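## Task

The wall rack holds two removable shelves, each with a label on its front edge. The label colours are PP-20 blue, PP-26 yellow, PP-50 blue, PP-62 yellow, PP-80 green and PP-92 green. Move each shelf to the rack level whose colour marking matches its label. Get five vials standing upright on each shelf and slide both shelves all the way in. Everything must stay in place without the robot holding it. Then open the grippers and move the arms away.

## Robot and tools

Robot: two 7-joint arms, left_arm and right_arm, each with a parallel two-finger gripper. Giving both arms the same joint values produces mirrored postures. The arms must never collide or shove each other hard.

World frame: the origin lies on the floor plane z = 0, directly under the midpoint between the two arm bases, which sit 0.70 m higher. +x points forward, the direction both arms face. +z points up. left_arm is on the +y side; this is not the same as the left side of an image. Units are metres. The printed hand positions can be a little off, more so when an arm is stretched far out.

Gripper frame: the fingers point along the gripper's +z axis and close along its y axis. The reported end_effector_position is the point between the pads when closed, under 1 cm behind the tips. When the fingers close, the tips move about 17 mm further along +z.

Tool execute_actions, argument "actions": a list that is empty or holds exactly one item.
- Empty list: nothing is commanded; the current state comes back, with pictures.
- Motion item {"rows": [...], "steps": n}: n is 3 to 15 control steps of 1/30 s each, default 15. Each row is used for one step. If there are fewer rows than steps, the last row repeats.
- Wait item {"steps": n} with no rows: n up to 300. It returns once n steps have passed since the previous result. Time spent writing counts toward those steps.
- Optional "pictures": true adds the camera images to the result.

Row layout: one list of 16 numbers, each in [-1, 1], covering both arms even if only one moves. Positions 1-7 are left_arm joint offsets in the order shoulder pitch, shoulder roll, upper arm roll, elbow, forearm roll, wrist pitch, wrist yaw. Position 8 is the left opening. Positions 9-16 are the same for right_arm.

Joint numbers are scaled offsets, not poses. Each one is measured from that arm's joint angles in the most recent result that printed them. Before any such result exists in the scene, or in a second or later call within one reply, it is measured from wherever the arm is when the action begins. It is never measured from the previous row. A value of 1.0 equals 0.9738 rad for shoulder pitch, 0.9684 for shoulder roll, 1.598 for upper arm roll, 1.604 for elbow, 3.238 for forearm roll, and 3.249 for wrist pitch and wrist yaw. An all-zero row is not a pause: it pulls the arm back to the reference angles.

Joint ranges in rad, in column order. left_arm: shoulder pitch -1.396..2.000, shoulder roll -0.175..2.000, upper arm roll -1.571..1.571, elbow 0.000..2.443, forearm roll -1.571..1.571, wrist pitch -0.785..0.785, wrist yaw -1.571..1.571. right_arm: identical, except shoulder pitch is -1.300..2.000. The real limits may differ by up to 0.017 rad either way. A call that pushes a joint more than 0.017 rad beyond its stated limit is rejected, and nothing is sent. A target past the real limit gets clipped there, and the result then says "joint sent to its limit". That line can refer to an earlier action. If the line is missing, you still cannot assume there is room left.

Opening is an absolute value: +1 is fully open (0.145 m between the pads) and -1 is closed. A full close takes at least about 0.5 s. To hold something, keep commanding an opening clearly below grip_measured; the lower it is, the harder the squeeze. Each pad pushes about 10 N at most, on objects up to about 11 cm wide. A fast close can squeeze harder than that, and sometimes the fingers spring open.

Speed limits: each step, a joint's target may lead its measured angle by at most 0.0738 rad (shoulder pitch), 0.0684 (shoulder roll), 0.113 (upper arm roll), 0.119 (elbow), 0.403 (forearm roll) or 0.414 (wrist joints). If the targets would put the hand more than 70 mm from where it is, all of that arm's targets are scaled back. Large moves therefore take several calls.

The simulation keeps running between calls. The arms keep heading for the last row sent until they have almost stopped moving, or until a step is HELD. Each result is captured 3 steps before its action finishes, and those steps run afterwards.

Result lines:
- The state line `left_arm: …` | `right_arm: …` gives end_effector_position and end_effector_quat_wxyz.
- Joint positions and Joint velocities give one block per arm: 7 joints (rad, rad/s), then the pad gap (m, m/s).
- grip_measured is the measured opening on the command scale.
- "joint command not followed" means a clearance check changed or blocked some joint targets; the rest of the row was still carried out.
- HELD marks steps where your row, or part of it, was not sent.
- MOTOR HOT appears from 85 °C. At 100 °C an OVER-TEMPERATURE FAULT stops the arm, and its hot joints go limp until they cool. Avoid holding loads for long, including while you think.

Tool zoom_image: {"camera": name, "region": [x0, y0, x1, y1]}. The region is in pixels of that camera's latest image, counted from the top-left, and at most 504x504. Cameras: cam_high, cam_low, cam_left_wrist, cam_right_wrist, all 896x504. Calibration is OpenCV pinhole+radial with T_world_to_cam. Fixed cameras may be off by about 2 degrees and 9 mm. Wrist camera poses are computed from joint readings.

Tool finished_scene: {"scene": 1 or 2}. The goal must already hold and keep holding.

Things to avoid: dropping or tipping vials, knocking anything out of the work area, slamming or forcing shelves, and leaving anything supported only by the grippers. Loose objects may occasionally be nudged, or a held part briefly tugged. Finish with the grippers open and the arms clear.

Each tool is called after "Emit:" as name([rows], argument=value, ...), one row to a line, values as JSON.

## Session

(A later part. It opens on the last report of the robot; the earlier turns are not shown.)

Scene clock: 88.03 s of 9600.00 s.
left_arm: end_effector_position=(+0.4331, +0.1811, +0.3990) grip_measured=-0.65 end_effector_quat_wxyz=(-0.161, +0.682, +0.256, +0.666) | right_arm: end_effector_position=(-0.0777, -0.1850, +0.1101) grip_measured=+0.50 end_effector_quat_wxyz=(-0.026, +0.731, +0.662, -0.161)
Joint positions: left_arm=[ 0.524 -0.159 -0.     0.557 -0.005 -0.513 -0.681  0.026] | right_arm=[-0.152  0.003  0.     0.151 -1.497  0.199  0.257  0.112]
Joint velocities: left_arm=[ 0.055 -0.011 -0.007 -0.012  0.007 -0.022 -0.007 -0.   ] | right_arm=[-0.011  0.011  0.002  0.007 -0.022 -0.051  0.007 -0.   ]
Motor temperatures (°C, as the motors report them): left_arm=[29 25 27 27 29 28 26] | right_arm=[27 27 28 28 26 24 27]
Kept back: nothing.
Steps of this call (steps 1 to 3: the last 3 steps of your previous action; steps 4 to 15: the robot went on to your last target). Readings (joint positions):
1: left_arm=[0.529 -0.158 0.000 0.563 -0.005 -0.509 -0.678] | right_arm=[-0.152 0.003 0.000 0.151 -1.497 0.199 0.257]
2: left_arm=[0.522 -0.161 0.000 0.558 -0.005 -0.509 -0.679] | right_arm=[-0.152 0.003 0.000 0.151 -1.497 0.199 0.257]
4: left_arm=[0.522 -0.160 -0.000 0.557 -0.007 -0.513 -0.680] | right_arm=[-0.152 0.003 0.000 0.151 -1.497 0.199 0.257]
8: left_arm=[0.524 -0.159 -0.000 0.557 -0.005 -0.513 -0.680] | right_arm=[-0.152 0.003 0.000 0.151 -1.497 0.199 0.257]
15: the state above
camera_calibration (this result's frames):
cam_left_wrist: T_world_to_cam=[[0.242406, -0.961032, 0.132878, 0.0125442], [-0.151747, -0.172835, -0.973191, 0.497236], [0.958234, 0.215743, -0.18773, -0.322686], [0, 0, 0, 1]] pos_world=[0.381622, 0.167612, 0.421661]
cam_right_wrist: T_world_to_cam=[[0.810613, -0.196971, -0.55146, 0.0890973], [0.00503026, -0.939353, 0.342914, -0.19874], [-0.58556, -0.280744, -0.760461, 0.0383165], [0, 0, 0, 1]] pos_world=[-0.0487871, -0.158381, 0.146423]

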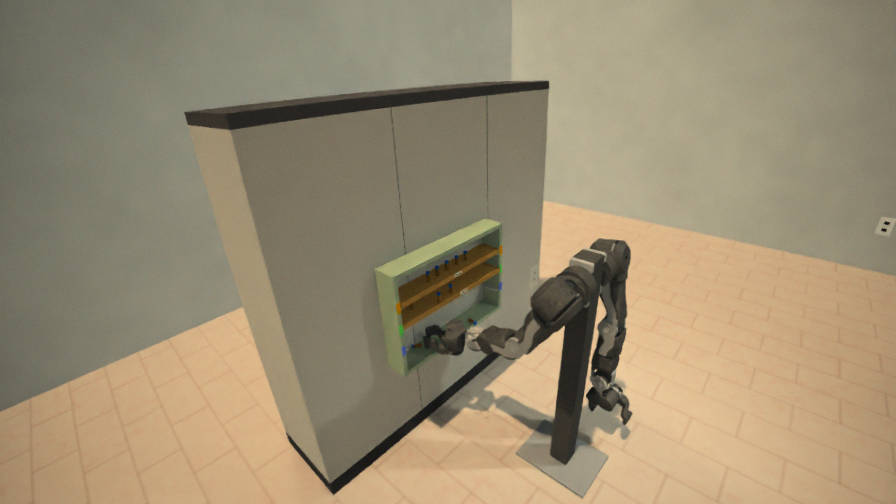

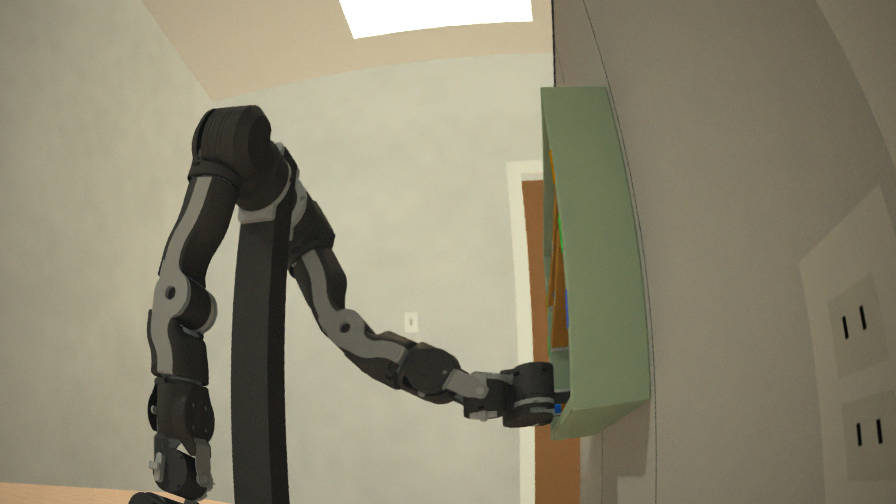

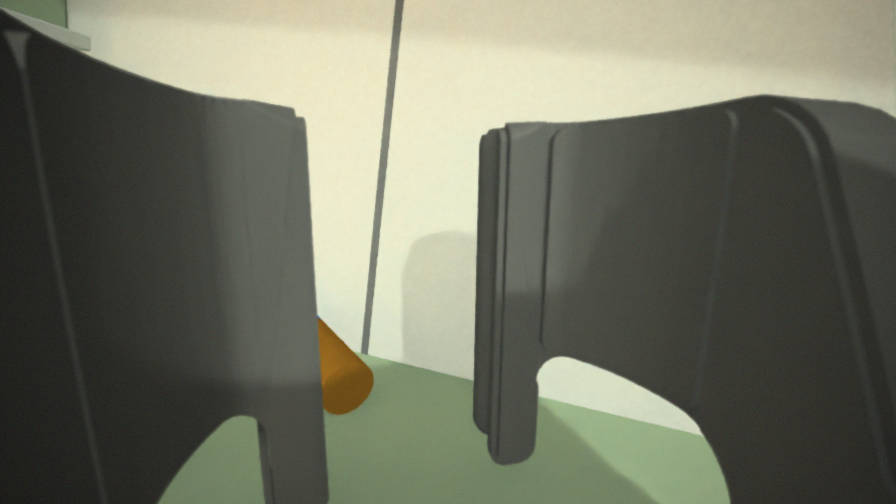

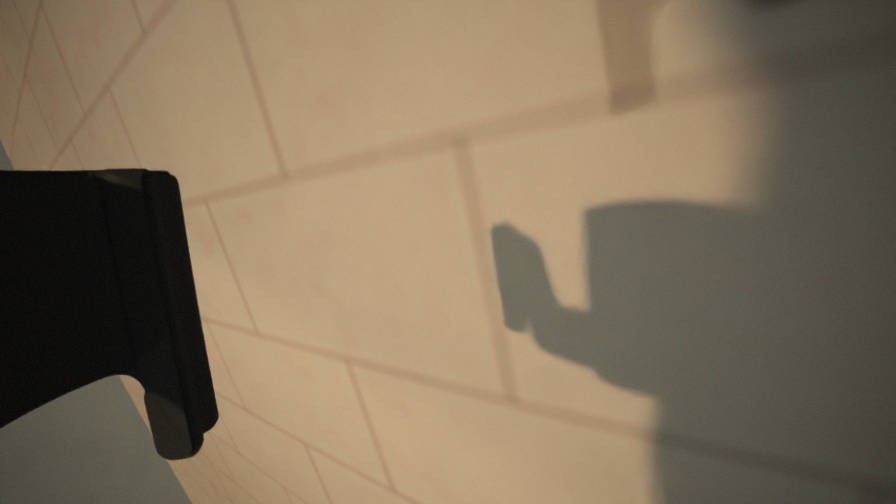

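Emit:
execute_actions([
  {"rows":[[0,0.012,0,0,0,0,0,-0.62,0,0,0,0,0,0,0,0.5],[0,0.024,0,0,0,0,0,-0.62,0,0,0,0,0,0,0,0.5],[0.01,0.034,0,-0.008,0,0,0,-0.62,0,0,0,0,0,0,0,0.5],[0.03,0.04,0,-0.025,0,0,0,-0.62,0,0,0,0,0,0,0,0.5],[0.055,0.046,0,-0.046,0,0.001,0,-0.62,0,0,0,0,0,0,0,0.5],[0.08,0.052,0,-0.067,0,0.002,0,-0.62,0,0,0,0,0,0,0,0.5],[0.11,0.058,0,-0.092,0,0.003,0,-0.62,0,0,0,0,0,0,0,0.5],[0.14,0.064,0,-0.117,0,0.004,0,-0.62,0,0,0,0,0,0,0,0.5]],"steps":15},
])

Emit:
execute_actions([
  {"steps":8},
], pictures=true)

Scene clock: 88.60 s of 9600.00 s.
left_arm: end_effector_position=(+0.4508, +0.2071, +0.4000) grip_measured=-0.62 end_effector_quat_wxyz=(-0.197, +0.695, +0.236, +0.650) | right_arm: end_effector_position=(-0.0777, -0.1850, +0.1101) grip_measured=+0.50 end_effector_quat_wxyz=(-0.026, +0.731, +0.662, -0.161)
Joint positions: left_arm=[ 0.659 -0.097 -0.     0.369 -0.003 -0.501 -0.684  0.029] | right_arm=[-0.152  0.003  0.     0.151 -1.497  0.199  0.257  0.112]
Joint velocities: left_arm=[-0.077  0.077 -0.022 -0.012 -0.051 -0.095 -0.007  0.   ] | right_arm=[ 0.033 -0.011  0.002 -0.012 -0.007 -0.022  0.037  0.   ]
Motor temperatures (°C, as the motors report them): left_arm=[29 25 27 27 29 28 26] | right_arm=[27 27 28 28 26 24 27]
Steps of this call (steps 1 to 5: the robot went on to your last target; steps 6 to 17: the first 12 steps of this action). Readings (joint positions):
6: left_arm=[0.524 -0.156 -0.000 0.557 -0.005 -0.513 -0.680] | right_arm=[-0.152 0.003 0.000 0.151 -1.497 0.199 0.257]
7: left_arm=[0.524 -0.147 -0.001 0.557 -0.005 -0.513 -0.680] | right_arm=[-0.152 0.003 0.000 0.151 -1.497 0.199 0.257]
9: left_arm=[0.544 -0.117 -0.001 0.522 -0.005 -0.514 -0.680] | right_arm=[-0.152 0.003 0.000 0.151 -1.497 0.199 0.257]
13: left_arm=[0.658 -0.101 -0.000 0.375 -0.004 -0.505 -0.681] | right_arm=[-0.152 0.003 0.000 0.151 -1.497 0.199 0.257]
17: the state above

Scene clock: 88.87 s of 9600.00 s.
left_arm: end_effector_position=(+0.4508, +0.2078, +0.4001) grip_measured=-0.62 end_effector_quat_wxyz=(-0.197, +0.695, +0.235, +0.650) | right_arm: end_effector_position=(-0.0777, -0.1850, +0.1101) grip_measured=+0.50 end_effector_quat_wxyz=(-0.026, +0.731, +0.662, -0.161)
Joint positions: left_arm=[ 0.659 -0.096 -0.     0.369 -0.004 -0.501 -0.684  0.029] | right_arm=[-0.152  0.003  0.     0.151 -1.497  0.199  0.257  0.112]
Joint velocities: left_arm=[-0.033  0.011  0.002 -0.012  0.066  0.022  0.051 -0.   ] | right_arm=[ 0.077  0.033  0.002 -0.002 -0.022  0.022 -0.022  0.   ]
Motor temperatures (°C, as the motors report them): left_arm=[29 25 27 27 29 28 26] | right_arm=[27 27 28 28 26 24 27]
Kept back: nothing.
Steps of this call (steps 1 to 3: the last 3 steps of your previous action; steps 4 to 8: the robot went on to your last target). Readings (joint positions):
1: left_arm=[0.659 -0.095 -0.000 0.369 -0.003 -0.501 -0.684] | right_arm=[-0.152 0.003 0.000 0.151 -1.497 0.199 0.257]
2: left_arm=[0.659 -0.095 -0.000 0.369 -0.003 -0.501 -0.684] | right_arm=[-0.152 0.003 0.000 0.151 -1.497 0.199 0.257]
4: left_arm=[0.659 -0.096 -0.000 0.369 -0.004 -0.501 -0.684] | right_arm=[-0.152 0.003 0.000 0.151 -1.497 0.199 0.257]
8: the state above
camera_calibration (this result's frames):
cam_left_wrist: T_world_to_cam=[[0.265826, -0.962502, 0.0540918, 0.0550138], [-0.211629, -0.113006, -0.970795, 0.519176], [0.940505, 0.246615, -0.233733, -0.325263], [0, 0, 0, 1]] pos_world=[0.40116, 0.191835, 0.425013]
cam_right_wrist: T_world_to_cam=[[0.810613, -0.196971, -0.55146, 0.0890973], [0.00503026, -0.939353, 0.342914, -0.19874], [-0.58556, -0.280744, -0.760461, 0.0383165], [0, 0, 0, 1]] pos_world=[-0.0487871, -0.158381, 0.146423]

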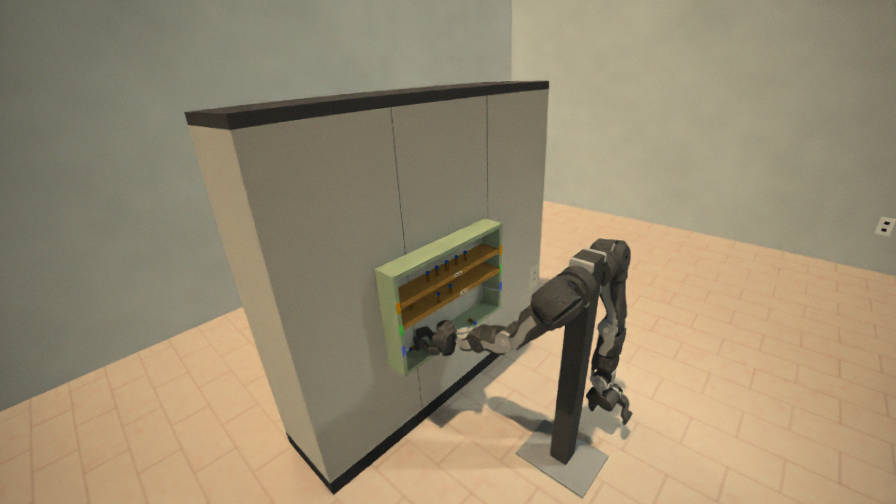

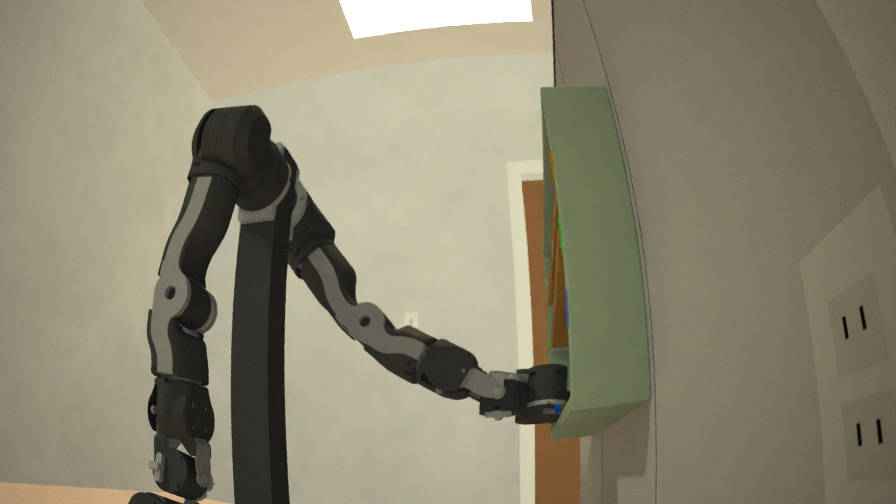

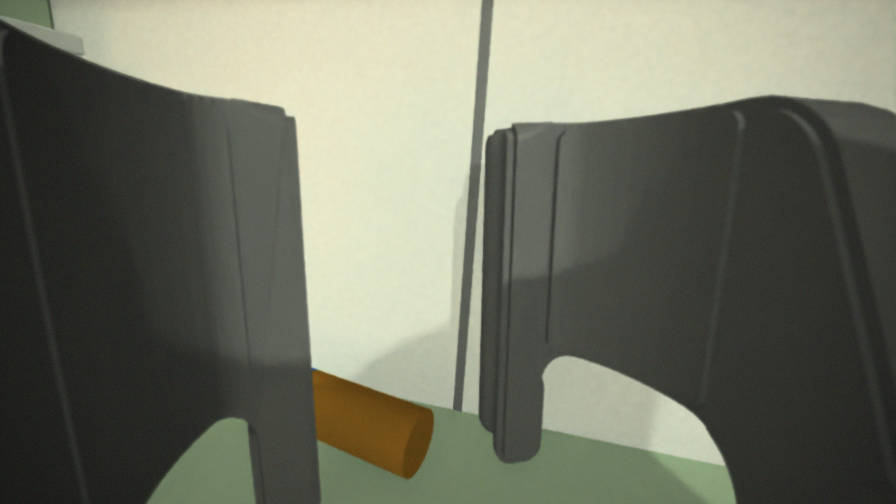

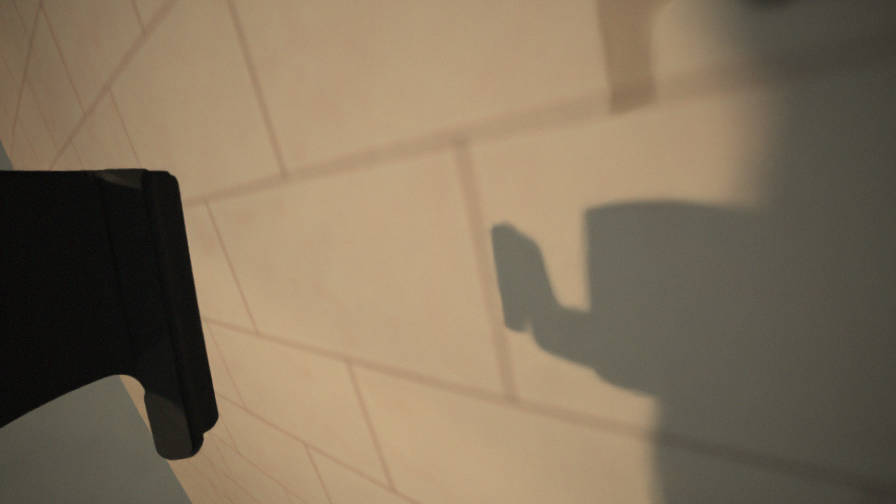

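Emit:
execute_actions([
  {"rows":[[0,0.004,0,0,0,0.006,0,-0.6,0,0,0,0,0,0,0,0.5],[0,0.008,0,0,0,0.008,0,-0.6,0,0,0,0,0,0,0,0.5],[0,0.012,0,0,0,0.008,0,-0.6,0,0,0,0,0,0,0,0.5],[0,0.016,0,0,0,0.008,0,-0.6,0,0,0,0,0,0,0,0.5],[0,0.02,0,0,0,0.009,0,-0.6,0,0,0,0,0,0,0,0.5],[0,0.024,0,0,0,0.009,0,-0.6,0,0,0,0,0,0,0,0.5],[0,0.028,0,0,0,0.01,0,-0.6,0,0,0,0,0,0,0,0.5],[0,0.032,0,0,0,0.01,0,-0.6,0,0,0,0,0,0,0,0.5]],"steps":15},
], pictures=true)

Scene clock: 89.73 s of 9600.00 s.
left_arm: end_effector_position=(+0.4494, +0.2238, +0.3980) grip_measured=-0.60 end_effector_quat_wxyz=(-0.216, +0.699, +0.230, +0.641) | right_arm: end_effector_position=(-0.0777, -0.1850, +0.1101) grip_measured=+0.50 end_effector_quat_wxyz=(-0.026, +0.731, +0.662, -0.161)
Joint positions: left_arm=[ 0.659 -0.064 -0.     0.369 -0.004 -0.472 -0.684  0.03 ] | right_arm=[-0.152  0.003  0.     0.151 -1.497  0.199  0.257  0.112]
Joint velocities: left_arm=[-0.033 -0.077 -0.002 -0.007  0.081 -0.007 -0.007  0.   ] | right_arm=[-0.011  0.011  0.002  0.012 -0.007 -0.007 -0.037 -0.   ]
Motor temperatures (°C, as the motors report them): left_arm=[29 25 27 27 29 28 26] | right_arm=[27 27 28 28 26 24 27]
Steps of this call (steps 1 to 14: the robot went on to your last target; steps 15 to 26: the first 12 steps of this action). Readings (joint positions):
15: left_arm=[0.659 -0.095 -0.000 0.369 -0.004 -0.495 -0.684] | right_arm=[-0.152 0.003 0.000 0.151 -1.497 0.199 0.257]
16: left_arm=[0.659 -0.093 -0.000 0.369 -0.004 -0.487 -0.684] | right_arm=[-0.152 0.003 0.000 0.151 -1.497 0.199 0.257]
18: left_arm=[0.659 -0.083 -0.000 0.369 -0.004 -0.481 -0.684] | right_arm=[-0.152 0.003 0.000 0.151 -1.497 0.199 0.257]
22: left_arm=[0.659 -0.066 -0.000 0.369 -0.004 -0.473 -0.684] | right_arm=[-0.152 0.003 0.000 0.151 -1.497 0.199 0.257]
26: the state above
camera_calibration (this result's frames):
cam_left_wrist: T_world_to_cam=[[0.283841, -0.958651, 0.0205553, 0.0753073], [-0.238206, -0.0912614, -0.966917, 0.524127], [0.928812, 0.269554, -0.25426, -0.320044], [0, 0, 0, 1]] pos_world=[0.400736, 0.206295, 0.423865]
cam_right_wrist: T_world_to_cam=[[0.810613, -0.196971, -0.55146, 0.0890973], [0.00503026, -0.939353, 0.342914, -0.19874], [-0.58556, -0.280744, -0.760461, 0.0383165], [0, 0, 0, 1]] pos_world=[-0.0487871, -0.158381, 0.146423]

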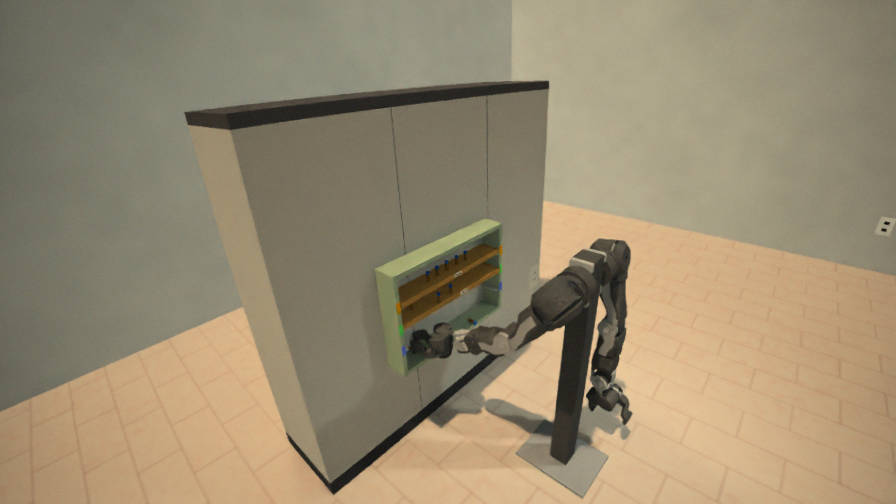

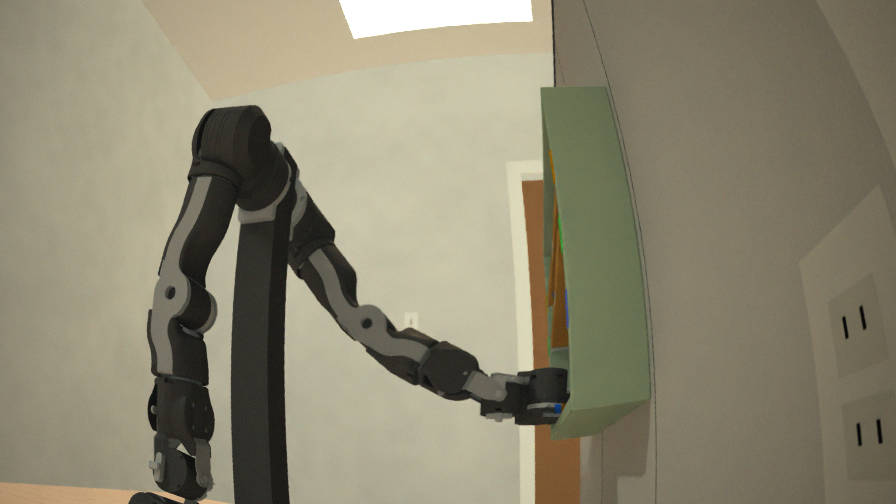

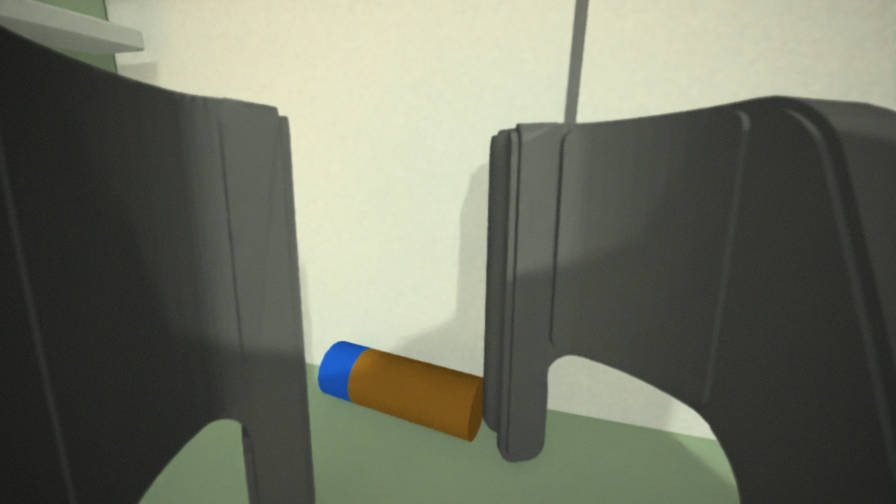

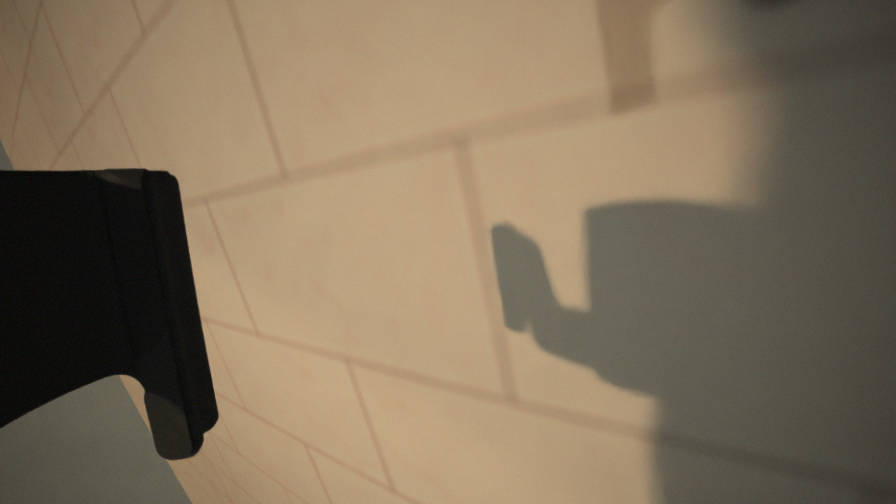

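Emit:
execute_actions([
  {"rows":[[-0.05,0,0,0.045,0,-0.005,0,-0.6,0,0,0,0,0,0,0,0.5],[-0.1,0,0,0.09,0,-0.005,0,-0.5,0,0,0,0,0,0,0,0.5],[-0.15,0,0,0.13,0,-0.005,0.02,-0.5,0,0,0,0,0,0,0,0.5],[-0.2,0.03,0,0.17,0.01,0,0.05,-0.4,0,0,0,0,0,0,0,0.5],[-0.25,0.06,0,0.207,0.02,0,0.085,-0.35,0,0,0,0,0,0,0,0.5],[-0.25,0.1,0,0.207,0.03,0,0.12,-0.35,0,0,0,0,0,0,0,0.5],[-0.25,0.14,0,0.207,0.04,0,0.155,-0.35,0,0,0,0,0,0,0,0.5],[-0.25,0.18,0,0.207,0.045,0,0.19,-0.35,0,0,0,0,0,0,0,0.5],[-0.25,0.21,0,0.207,0.045,0,0.22,-0.35,0,0,0,0,0,0,0,0.5],[-0.25,0.24,0,0.207,0.045,0.008,0.22,-0.35,0,0,0,0,0,0,0,0.5]],"steps":15},
])

Emit:
execute_actions([
  {"steps":15},
], pictures=true)

Scene clock: 90.40 s of 9600.00 s.
left_arm: end_effector_position=(+0.4424, +0.2483, +0.4092) grip_measured=-0.35 end_effector_quat_wxyz=(-0.064, +0.702, +0.037, +0.709) | right_arm: end_effector_position=(-0.0777, -0.1850, +0.1101) grip_measured=+0.50 end_effector_quat_wxyz=(-0.026, +0.731, +0.662, -0.161)
Joint positions: left_arm=[ 0.418  0.184  0.006  0.7    0.143 -0.452 -0.001  0.049] | right_arm=[-0.152  0.003  0.     0.151 -1.497  0.199  0.257  0.112]
Joint velocities: left_arm=[-0.033 -0.407 -0.002 -0.012  0.081  0.081  0.403  0.   ] | right_arm=[ 0.077  0.055  0.002 -0.007 -0.022  0.022 -0.037 -0.   ]
Motor temperatures (°C, as the motors report them): left_arm=[29 25 27 27 29 28 26] | right_arm=[27 27 28 28 26 24 27]
Steps of this call (steps 1 to 3: the last 3 steps of your previous action; steps 4 to 8: the robot went on to your last target; steps 9 to 20: the first 12 steps of this action). Readings (joint positions):
9: left_arm=[0.626 -0.064 -0.000 0.431 -0.004 -0.476 -0.683] | right_arm=[-0.152 0.003 0.000 0.151 -1.497 0.199 0.257]
10: left_arm=[0.574 -0.064 -0.000 0.515 -0.005 -0.484 -0.683] | right_arm=[-0.152 0.003 0.000 0.151 -1.497 0.199 0.257]
12: left_arm=[0.469 -0.054 -0.003 0.636 0.007 -0.483 -0.598] | right_arm=[-0.152 0.003 0.000 0.151 -1.497 0.199 0.257]
16: left_arm=[0.409 0.111 -0.002 0.699 0.108 -0.479 -0.200] | right_arm=[-0.152 0.003 0.000 0.151 -1.497 0.199 0.257]
20: the state above

Scene clock: 90.90 s of 9600.00 s.
left_arm: end_effector_position=(+0.4436, +0.2346, +0.4067) grip_measured=-0.35 end_effector_quat_wxyz=(-0.045, +0.705, +0.027, +0.708) | right_arm: end_effector_position=(-0.0777, -0.1850, +0.1101) grip_measured=+0.50 end_effector_quat_wxyz=(-0.026, +0.731, +0.662, -0.161)
Joint positions: left_arm=[ 0.417  0.168  0.     0.7    0.142 -0.449  0.028  0.049] | right_arm=[-0.152  0.003  0.     0.151 -1.497  0.199  0.257  0.112]
Joint velocities: left_arm=[-0.055 -0.011  0.012  0.007 -0.007 -0.066 -0.022  0.   ] | right_arm=[ 0.011  0.011 -0.002  0.012  0.022  0.007 -0.022 -0.   ]
Motor temperatures (°C, as the motors report them): left_arm=[29 25 27 27 29 28 26] | right_arm=[27 27 28 28 26 24 27]
Kept back: nothing.
Steps of this call (steps 1 to 3: the last 3 steps of your previous action; steps 4 to 15: the robot went on to your last target). Readings (joint positions):
1: left_arm=[0.417 0.170 0.003 0.700 0.143 -0.451 0.011] | right_arm=[-0.152 0.003 0.000 0.151 -1.497 0.199 0.257]
2: left_arm=[0.417 0.159 -0.002 0.700 0.142 -0.449 0.020] | right_arm=[-0.152 0.003 0.000 0.151 -1.497 0.199 0.257]
4: left_arm=[0.417 0.160 -0.003 0.700 0.141 -0.449 0.028] | right_arm=[-0.152 0.003 0.000 0.151 -1.497 0.199 0.257]
8: left_arm=[0.417 0.172 0.000 0.700 0.142 -0.449 0.028] | right_arm=[-0.152 0.003 0.000 0.151 -1.497 0.199 0.257]
15: the state above
camera_calibration (this result's frames):
cam_left_wrist: T_world_to_cam=[[-0.249151, -0.968072, -0.0275927, 0.345316], [-0.165901, 0.070733, -0.983602, 0.468916], [0.954149, -0.240488, -0.178227, -0.237926], [0, 0, 0, 1]] pos_world=[0.390846, 0.243904, 0.42835]
cam_right_wrist: T_world_to_cam=[[0.810613, -0.196971, -0.55146, 0.0890973], [0.00503026, -0.939353, 0.342914, -0.19874], [-0.58556, -0.280744, -0.760461, 0.0383165], [0, 0, 0, 1]] pos_world=[-0.0487871, -0.158381, 0.146423]

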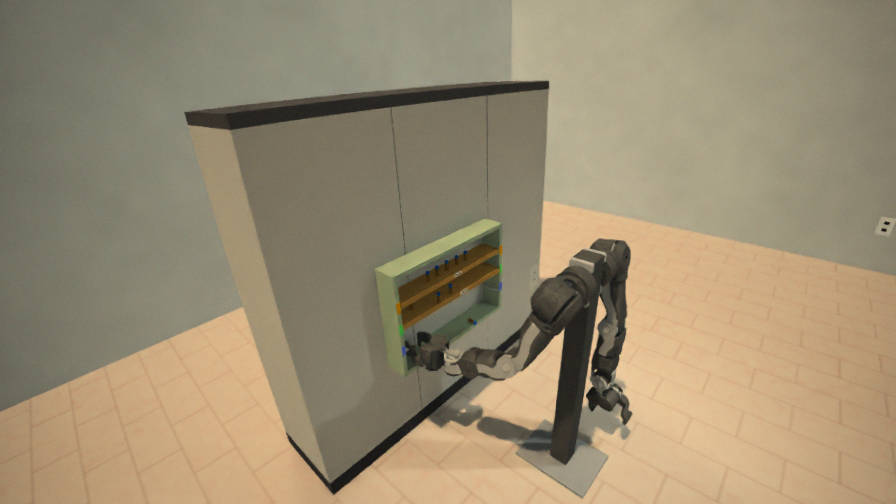

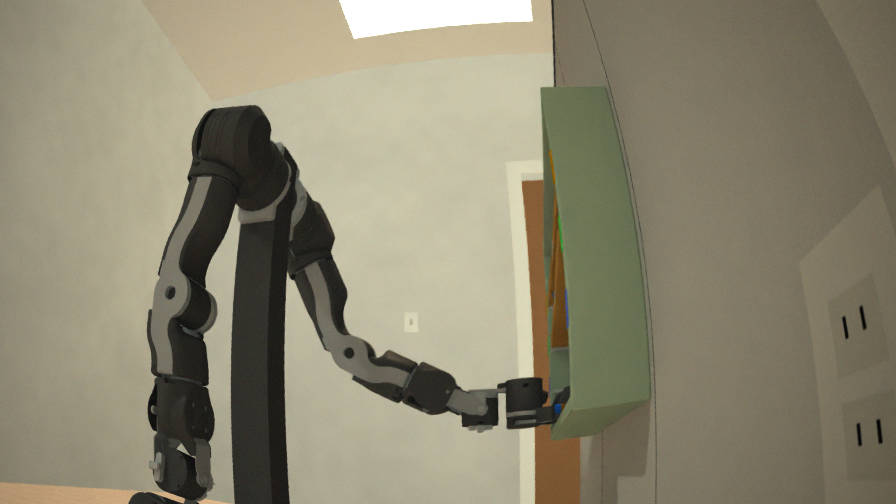

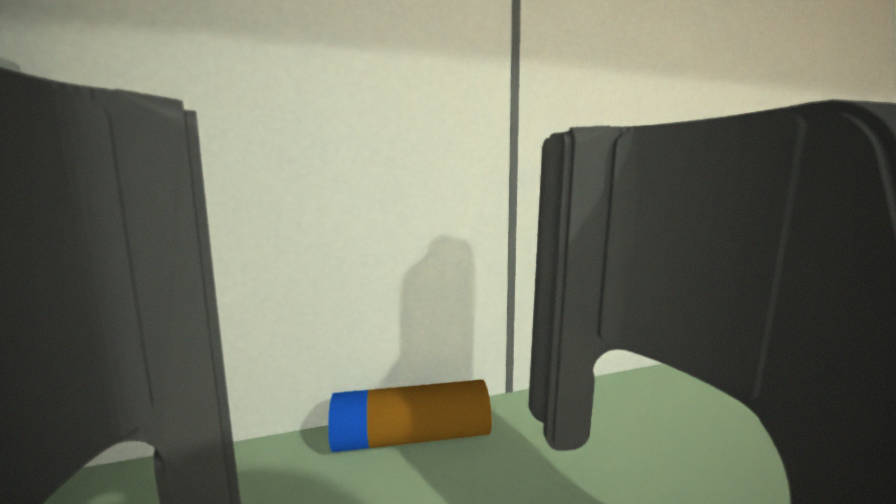

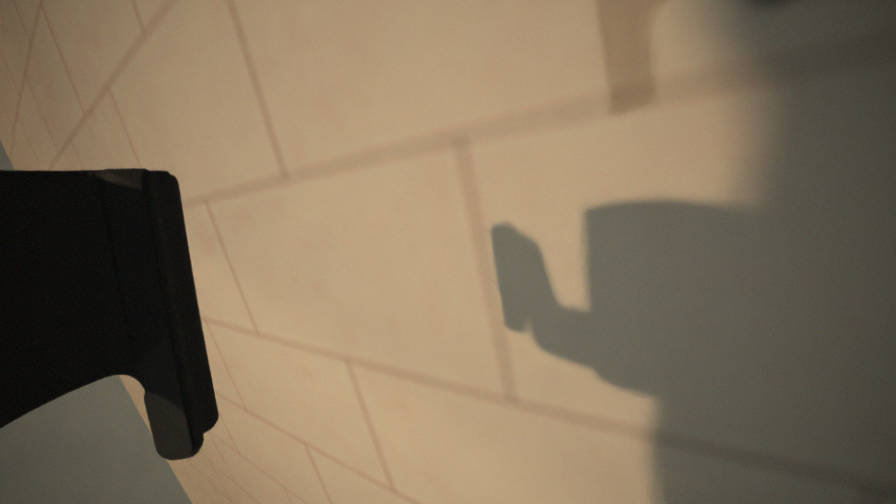

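Emit:
execute_actions([
  {"rows":[[0.03,0,0,-0.035,0,-0.004,0.006,-0.35,0,0,0,0,0,0,0,0.5],[0.07,0,0,-0.075,0,-0.01,0.012,-0.35,0,0,0,0,0,0,0,0.5],[0.11,0,0,-0.115,0,-0.018,0.018,-0.35,0,0,0,0,0,0,0,0.5],[0.15,0,0,-0.155,0,-0.026,0.024,-0.35,0,0,0,0,0,0,0,0.5],[0.18,0,0,-0.187,0,-0.032,0.028,-0.35,0,0,0,0,0,0,0,0.5]],"steps":15},
], pictures=true)

Scene clock: 91.37 s of 9600.00 s.
left_arm: end_effector_position=(+0.4630, +0.2332, +0.3975) grip_measured=-0.35 end_effector_quat_wxyz=(-0.027, +0.713, +0.015, +0.700) | right_arm: end_effector_position=(-0.0777, -0.1850, +0.1101) grip_measured=+0.50 end_effector_quat_wxyz=(-0.026, +0.731, +0.662, -0.161)
Joint positions: left_arm=[ 0.591  0.168  0.     0.4    0.143 -0.551  0.113  0.049] | right_arm=[-0.152  0.003  0.     0.151 -1.497  0.199  0.257  0.112]
Joint velocities: left_arm=[ 0.011 -0.033 -0.002  0.012 -0.051 -0.007 -0.022 -0.   ] | right_arm=[-0.011 -0.055 -0.002  0.007 -0.022  0.051  0.037 -0.   ]
Motor temperatures (°C, as the motors report them): left_arm=[29 25 27 27 29 28 26] | right_arm=[27 27 28 28 26 24 27]
Steps of this call (steps 1 to 2: the robot went on to your last target; steps 3 to 14: the first 12 steps of this action). Readings (joint positions):
3: left_arm=[0.438 0.167 0.000 0.658 0.142 -0.457 0.034] | right_arm=[-0.152 0.003 0.000 0.151 -1.497 0.199 0.257]
4: left_arm=[0.475 0.167 0.000 0.587 0.144 -0.477 0.048] | right_arm=[-0.152 0.003 0.000 0.151 -1.497 0.199 0.257]
6: left_arm=[0.563 0.168 0.000 0.460 0.143 -0.510 0.079] | right_arm=[-0.152 0.003 0.000 0.151 -1.497 0.199 0.257]
10: left_arm=[0.591 0.171 0.000 0.400 0.144 -0.551 0.109] | right_arm=[-0.152 0.003 0.000 0.151 -1.497 0.199 0.257]
14: the state above
camera_calibration (this result's frames):
cam_left_wrist: T_world_to_cam=[[-0.291001, -0.956657, -0.0112016, 0.358718], [-0.185512, 0.0679085, -0.980293, 0.471574], [0.938565, -0.283188, -0.197233, -0.23366], [0, 0, 0, 1]] pos_world=[0.411175, 0.244977, 0.420214]
cam_right_wrist: T_world_to_cam=[[0.810613, -0.196971, -0.55146, 0.0890973], [0.00503026, -0.939353, 0.342914, -0.19874], [-0.58556, -0.280744, -0.760461, 0.0383165], [0, 0, 0, 1]] pos_world=[-0.0487871, -0.158381, 0.146423]

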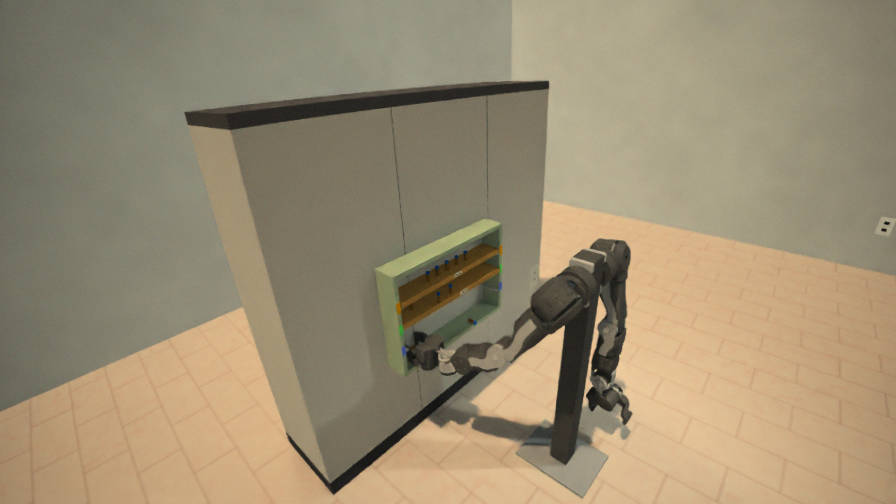

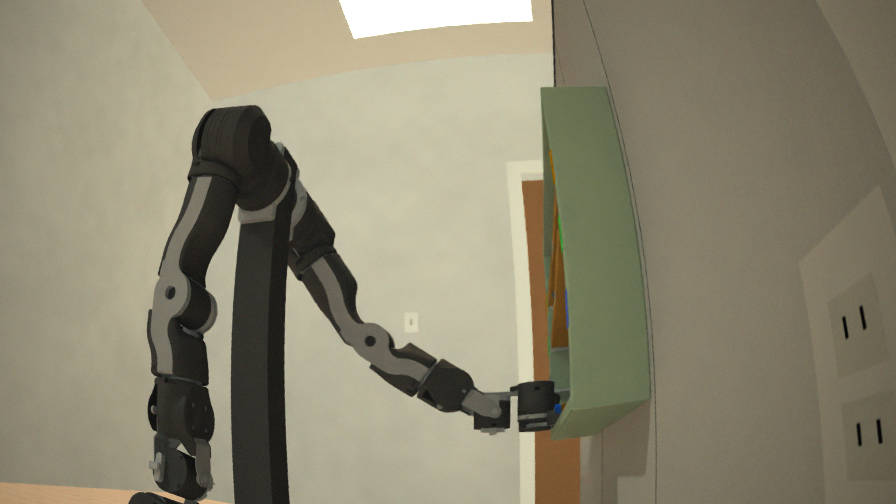

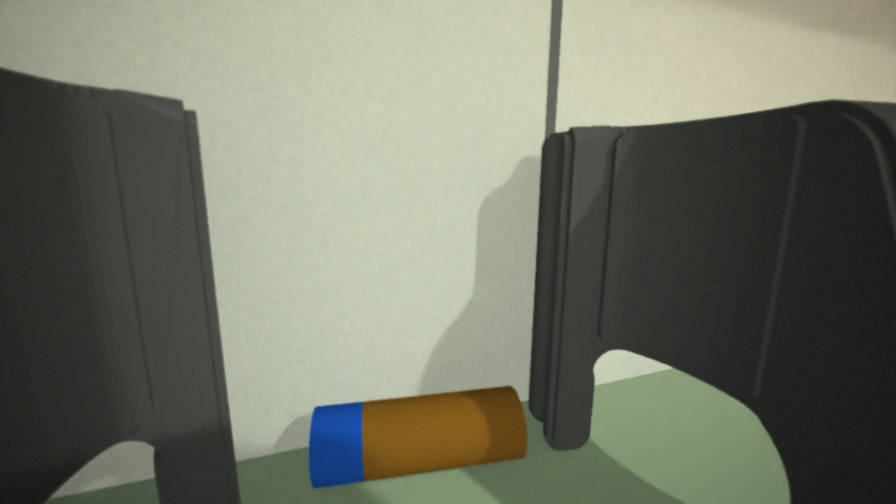

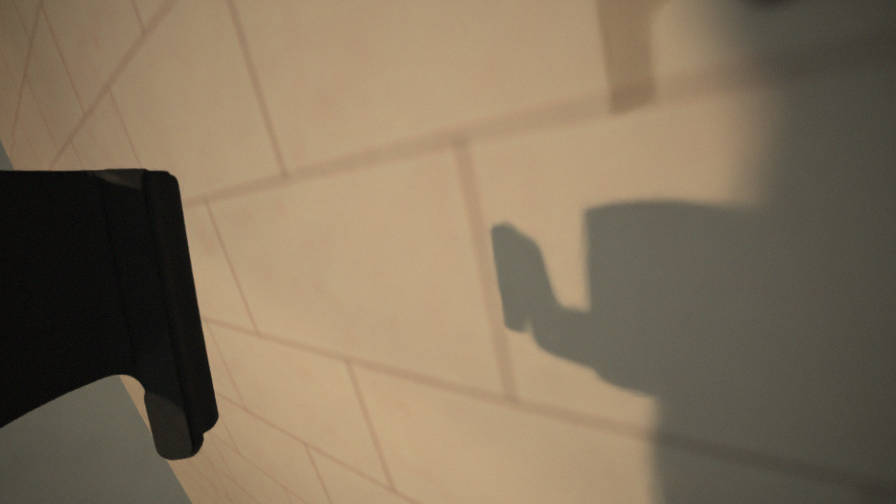

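Emit:
execute_actions([
  {"rows":[[0.004,0,0,0,0,0.004,0.012,-0.4,0,0,0,0,0,0,0,0.5],[0.004,0,0,0,0,0.004,0.012,-0.44,0,0,0,0,0,0,0,0.5],[0.004,0,0,0,0,0.004,0.012,-0.48,0,0,0,0,0,0,0,0.5],[0.004,0,0,0,0,0.004,0.012,-0.52,0,0,0,0,0,0,0,0.5],[0.004,0,0,0,0,0.004,0.012,-0.56,0,0,0,0,0,0,0,0.5],[0.004,0,0,0,0,0.004,0.012,-0.6,0,0,0,0,0,0,0,0.5],[0.004,0,0,0,0,0.004,0.012,-0.7,0,0,0,0,0,0,0,0.5]],"steps":12},
])

Emit:
execute_actions([
  {"rows":[[-0.04,0,0,0.05,0,0,0,-0.7,0,0,0,0,0,0,0,0.5],[-0.08,0,0,0.1,0,0,0,-0.7,0,0,0,0,0,0,0,0.5],[-0.08,0,0,0.1,0,0,0.04,-0.7,0,0,0,0,0,0,0,0.5],[-0.08,0,0,0.1,0,0,0.08,-0.7,0,0,0,0,0,0,0,0.5],[-0.08,0,0,0.1,0,0,0.12,-0.7,0,0,0,0,0,0,0,0.5],[-0.05,0,0,0.1,0,0,0.16,-0.7,0,0,0,0,0,0,0,0.5],[0,0.02,0,0.07,-0.01,0.01,0.2,-0.7,0,0,0,0,0,0,0,0.5],[0.05,0.04,0,0.04,-0.02,0.02,0.24,-0.7,0,0,0,0,0,0,0,0.5],[0.1,0.06,0,0.01,-0.03,0.03,0.28,-0.7,0,0,0,0,0,0,0,0.5],[0.14,0.08,0,-0.01,-0.04,0.04,0.31,-0.7,0,0,0,0,0,0,0,0.5],[0.16,0.08,0,-0.02,-0.044,0.05,0.33,-0.7,0,0,0,0,0,0,0,0.5]],"steps":15},
])

Emit:
execute_actions([
  {"steps":15},
], pictures=true)

Scene clock: 92.03 s of 9600.00 s.
left_arm: end_effector_position=(+0.4637, +0.2277, +0.3971) grip_measured=-0.58 end_effector_quat_wxyz=(-0.014, +0.715, +0.004, +0.699) | right_arm: end_effector_position=(-0.0777, -0.1850, +0.1101) grip_measured=+0.50 end_effector_quat_wxyz=(-0.026, +0.731, +0.662, -0.161)
Joint positions: left_arm=[ 0.592  0.168  0.     0.4    0.143 -0.544  0.147  0.032] | right_arm=[-0.152  0.003  0.     0.151 -1.497  0.199  0.257  0.112]
Joint velocities: left_arm=[-0.011 -0.033 -0.002 -0.012  0.037 -0.051 -0.007  0.   ] | right_arm=[-0.055  0.011  0.002  0.007  0.051 -0.051 -0.022  0.   ]
Motor temperatures (°C, as the motors report them): left_arm=[29 25 27 27 29 28 26] | right_arm=[27 27 28 28 26 24 27]
Steps of this call (steps 1 to 3: the last 3 steps of your previous action; steps 4 to 11: the robot went on to your last target; steps 12 to 20: the first 9 steps of this action). Readings (joint positions):
12: left_arm=[0.591 0.168 0.000 0.400 0.143 -0.548 0.126] | right_arm=[-0.152 0.003 0.000 0.151 -1.497 0.199 0.257]
13: left_arm=[0.592 0.168 0.000 0.400 0.143 -0.546 0.135] | right_arm=[-0.152 0.003 0.000 0.151 -1.497 0.199 0.257]
15: left_arm=[0.592 0.168 0.000 0.400 0.143 -0.545 0.144] | right_arm=[-0.152 0.003 0.000 0.151 -1.497 0.199 0.257]
19: left_arm=[0.592 0.168 0.000 0.400 0.143 -0.544 0.147] | right_arm=[-0.152 0.003 0.000 0.151 -1.497 0.199 0.257]
20: the state above

Scene clock: 92.53 s of 9600.00 s.
left_arm: end_effector_position=(+0.4370, +0.1367, +0.4409) grip_measured=-0.58 end_effector_quat_wxyz=(+0.271, +0.660, -0.370, +0.595) | right_arm: end_effector_position=(-0.0777, -0.1850, +0.1101) grip_measured=+0.50 end_effector_quat_wxyz=(-0.026, +0.731, +0.662, -0.161)
Joint positions: left_arm=[ 0.778  0.272  0.006  0.382  0.023 -0.406  1.149  0.032] | right_arm=[-0.152  0.003  0.     0.151 -1.497  0.199  0.257  0.112]
Joint velocities: left_arm=[-0.121  0.033  0.022  0.007 -0.125  0.33   0.989  0.   ] | right_arm=[-0.033 -0.011  0.012  0.007  0.022 -0.051  0.007  0.   ]
Motor temperatures (°C, as the motors report them): left_arm=[30 25 27 27 29 28 26] | right_arm=[27 27 28 28 26 24 27]
Steps of this call (steps 1 to 3: the last 3 steps of your previous action; steps 4 to 15: the first 12 steps of this action, its rows measured from where the robot was after step 3). Readings (joint positions):
3: left_arm=[0.592 0.168 0.000 0.400 0.143 -0.544 0.147] | right_arm=[-0.152 0.003 0.000 0.151 -1.497 0.199 0.257]
4: left_arm=[0.561 0.169 0.000 0.464 0.143 -0.540 0.146] | right_arm=[-0.152 0.003 0.000 0.151 -1.497 0.199 0.257]
5: left_arm=[0.516 0.169 0.000 0.553 0.143 -0.542 0.146] | right_arm=[-0.152 0.003 0.000 0.151 -1.497 0.199 0.257]
7: left_arm=[0.510 0.170 0.001 0.563 0.144 -0.546 0.287] | right_arm=[-0.152 0.003 0.000 0.151 -1.497 0.199 0.257]
11: left_arm=[0.622 0.184 -0.003 0.463 0.100 -0.506 0.774] | right_arm=[-0.152 0.003 0.000 0.151 -1.497 0.199 0.257]
15: the state above

Scene clock: 93.03 s of 9600.00 s.
left_arm: end_effector_position=(+0.4166, +0.1171, +0.4201) grip_measured=-0.58 end_effector_quat_wxyz=(+0.314, +0.665, -0.386, +0.556) | right_arm: end_effector_position=(-0.0777, -0.1850, +0.1101) grip_measured=+0.50 end_effector_quat_wxyz=(-0.026, +0.731, +0.662, -0.161)
Joint positions: left_arm=[ 0.75   0.244  0.     0.368  0.001 -0.384  1.215  0.032] | right_arm=[-0.152  0.003  0.     0.151 -1.497  0.199  0.257  0.112]
Joint velocities: left_arm=[ 0.055  0.033  0.022 -0.012  0.022 -0.037  0.007 -0.   ] | right_arm=[ 0.011  0.055 -0.002 -0.002  0.066  0.007  0.051 -0.   ]
Motor temperatures (°C, as the motors report them): left_arm=[30 25 27 27 29 28 26] | right_arm=[27 27 28 28 26 24 27]
Kept back: nothing.
Steps of this call (steps 1 to 3: the last 3 steps of your previous action; steps 4 to 15: the robot went on to your last target). Readings (joint positions):
1: left_arm=[0.769 0.266 0.006 0.381 0.018 -0.397 1.175] | right_arm=[-0.152 0.003 0.000 0.151 -1.497 0.199 0.257]
2: left_arm=[0.753 0.251 0.004 0.373 0.011 -0.392 1.192] | right_arm=[-0.152 0.003 0.000 0.151 -1.497 0.199 0.257]
4: left_arm=[0.734 0.231 -0.001 0.363 -0.002 -0.385 1.212] | right_arm=[-0.152 0.003 0.000 0.151 -1.497 0.199 0.257]
8: left_arm=[0.750 0.252 -0.000 0.368 -0.000 -0.385 1.215] | right_arm=[-0.152 0.003 0.000 0.151 -1.497 0.199 0.257]
15: the state above
camera_calibration (this result's frames):
cam_left_wrist: T_world_to_cam=[[-0.982733, -0.177908, 0.0508356, 0.405376], [-0.108531, 0.331738, -0.937108, 0.411943], [0.149855, -0.926444, -0.345319, 0.247585], [0, 0, 0, 1]] pos_world=[0.405984, 0.164836, 0.450923]
cam_right_wrist: T_world_to_cam=[[0.810613, -0.196971, -0.55146, 0.0890973], [0.00503026, -0.939353, 0.342914, -0.19874], [-0.58556, -0.280744, -0.760461, 0.0383165], [0, 0, 0, 1]] pos_world=[-0.0487871, -0.158381, 0.146423]

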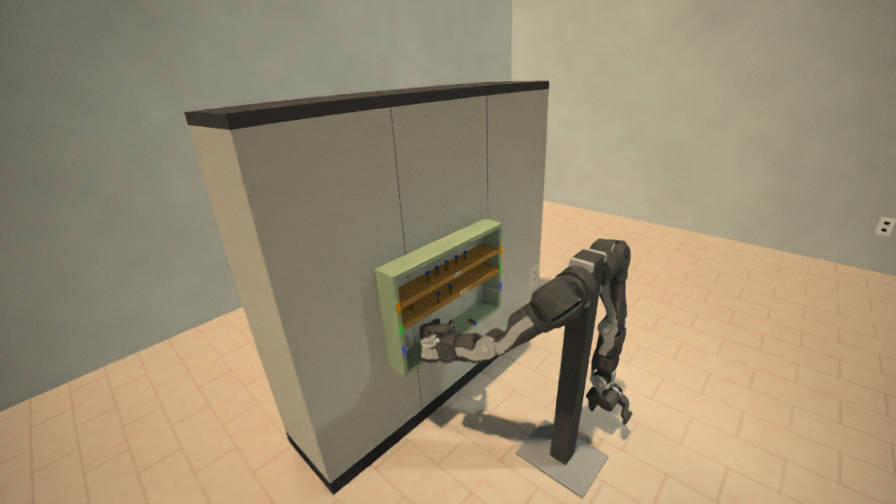

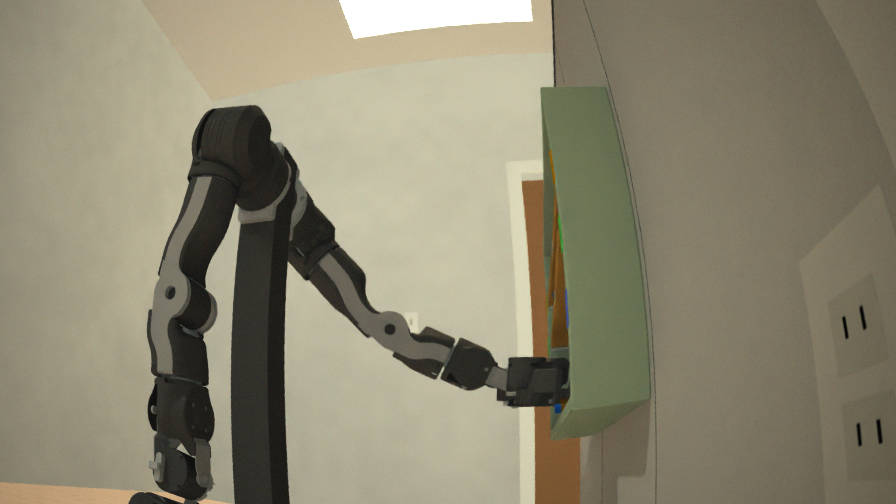

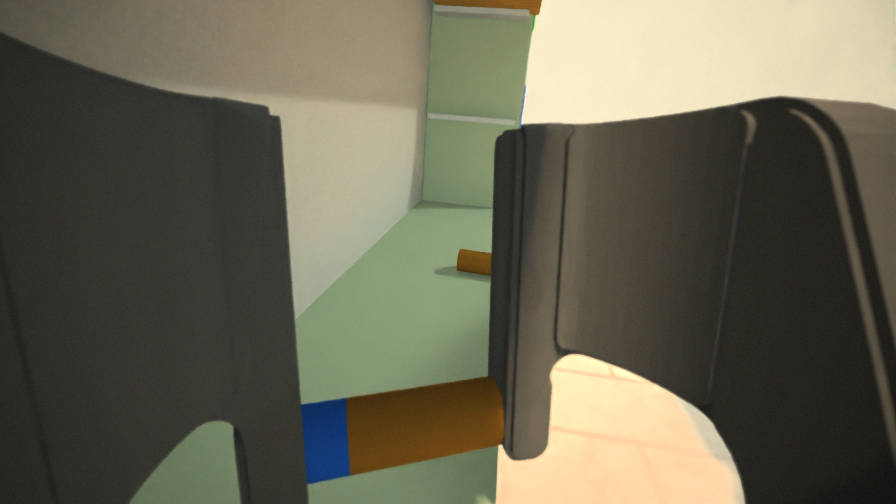

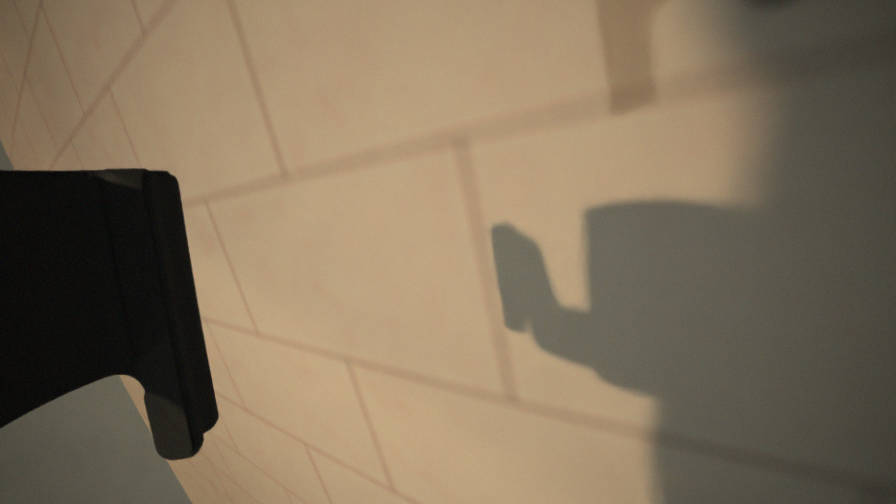

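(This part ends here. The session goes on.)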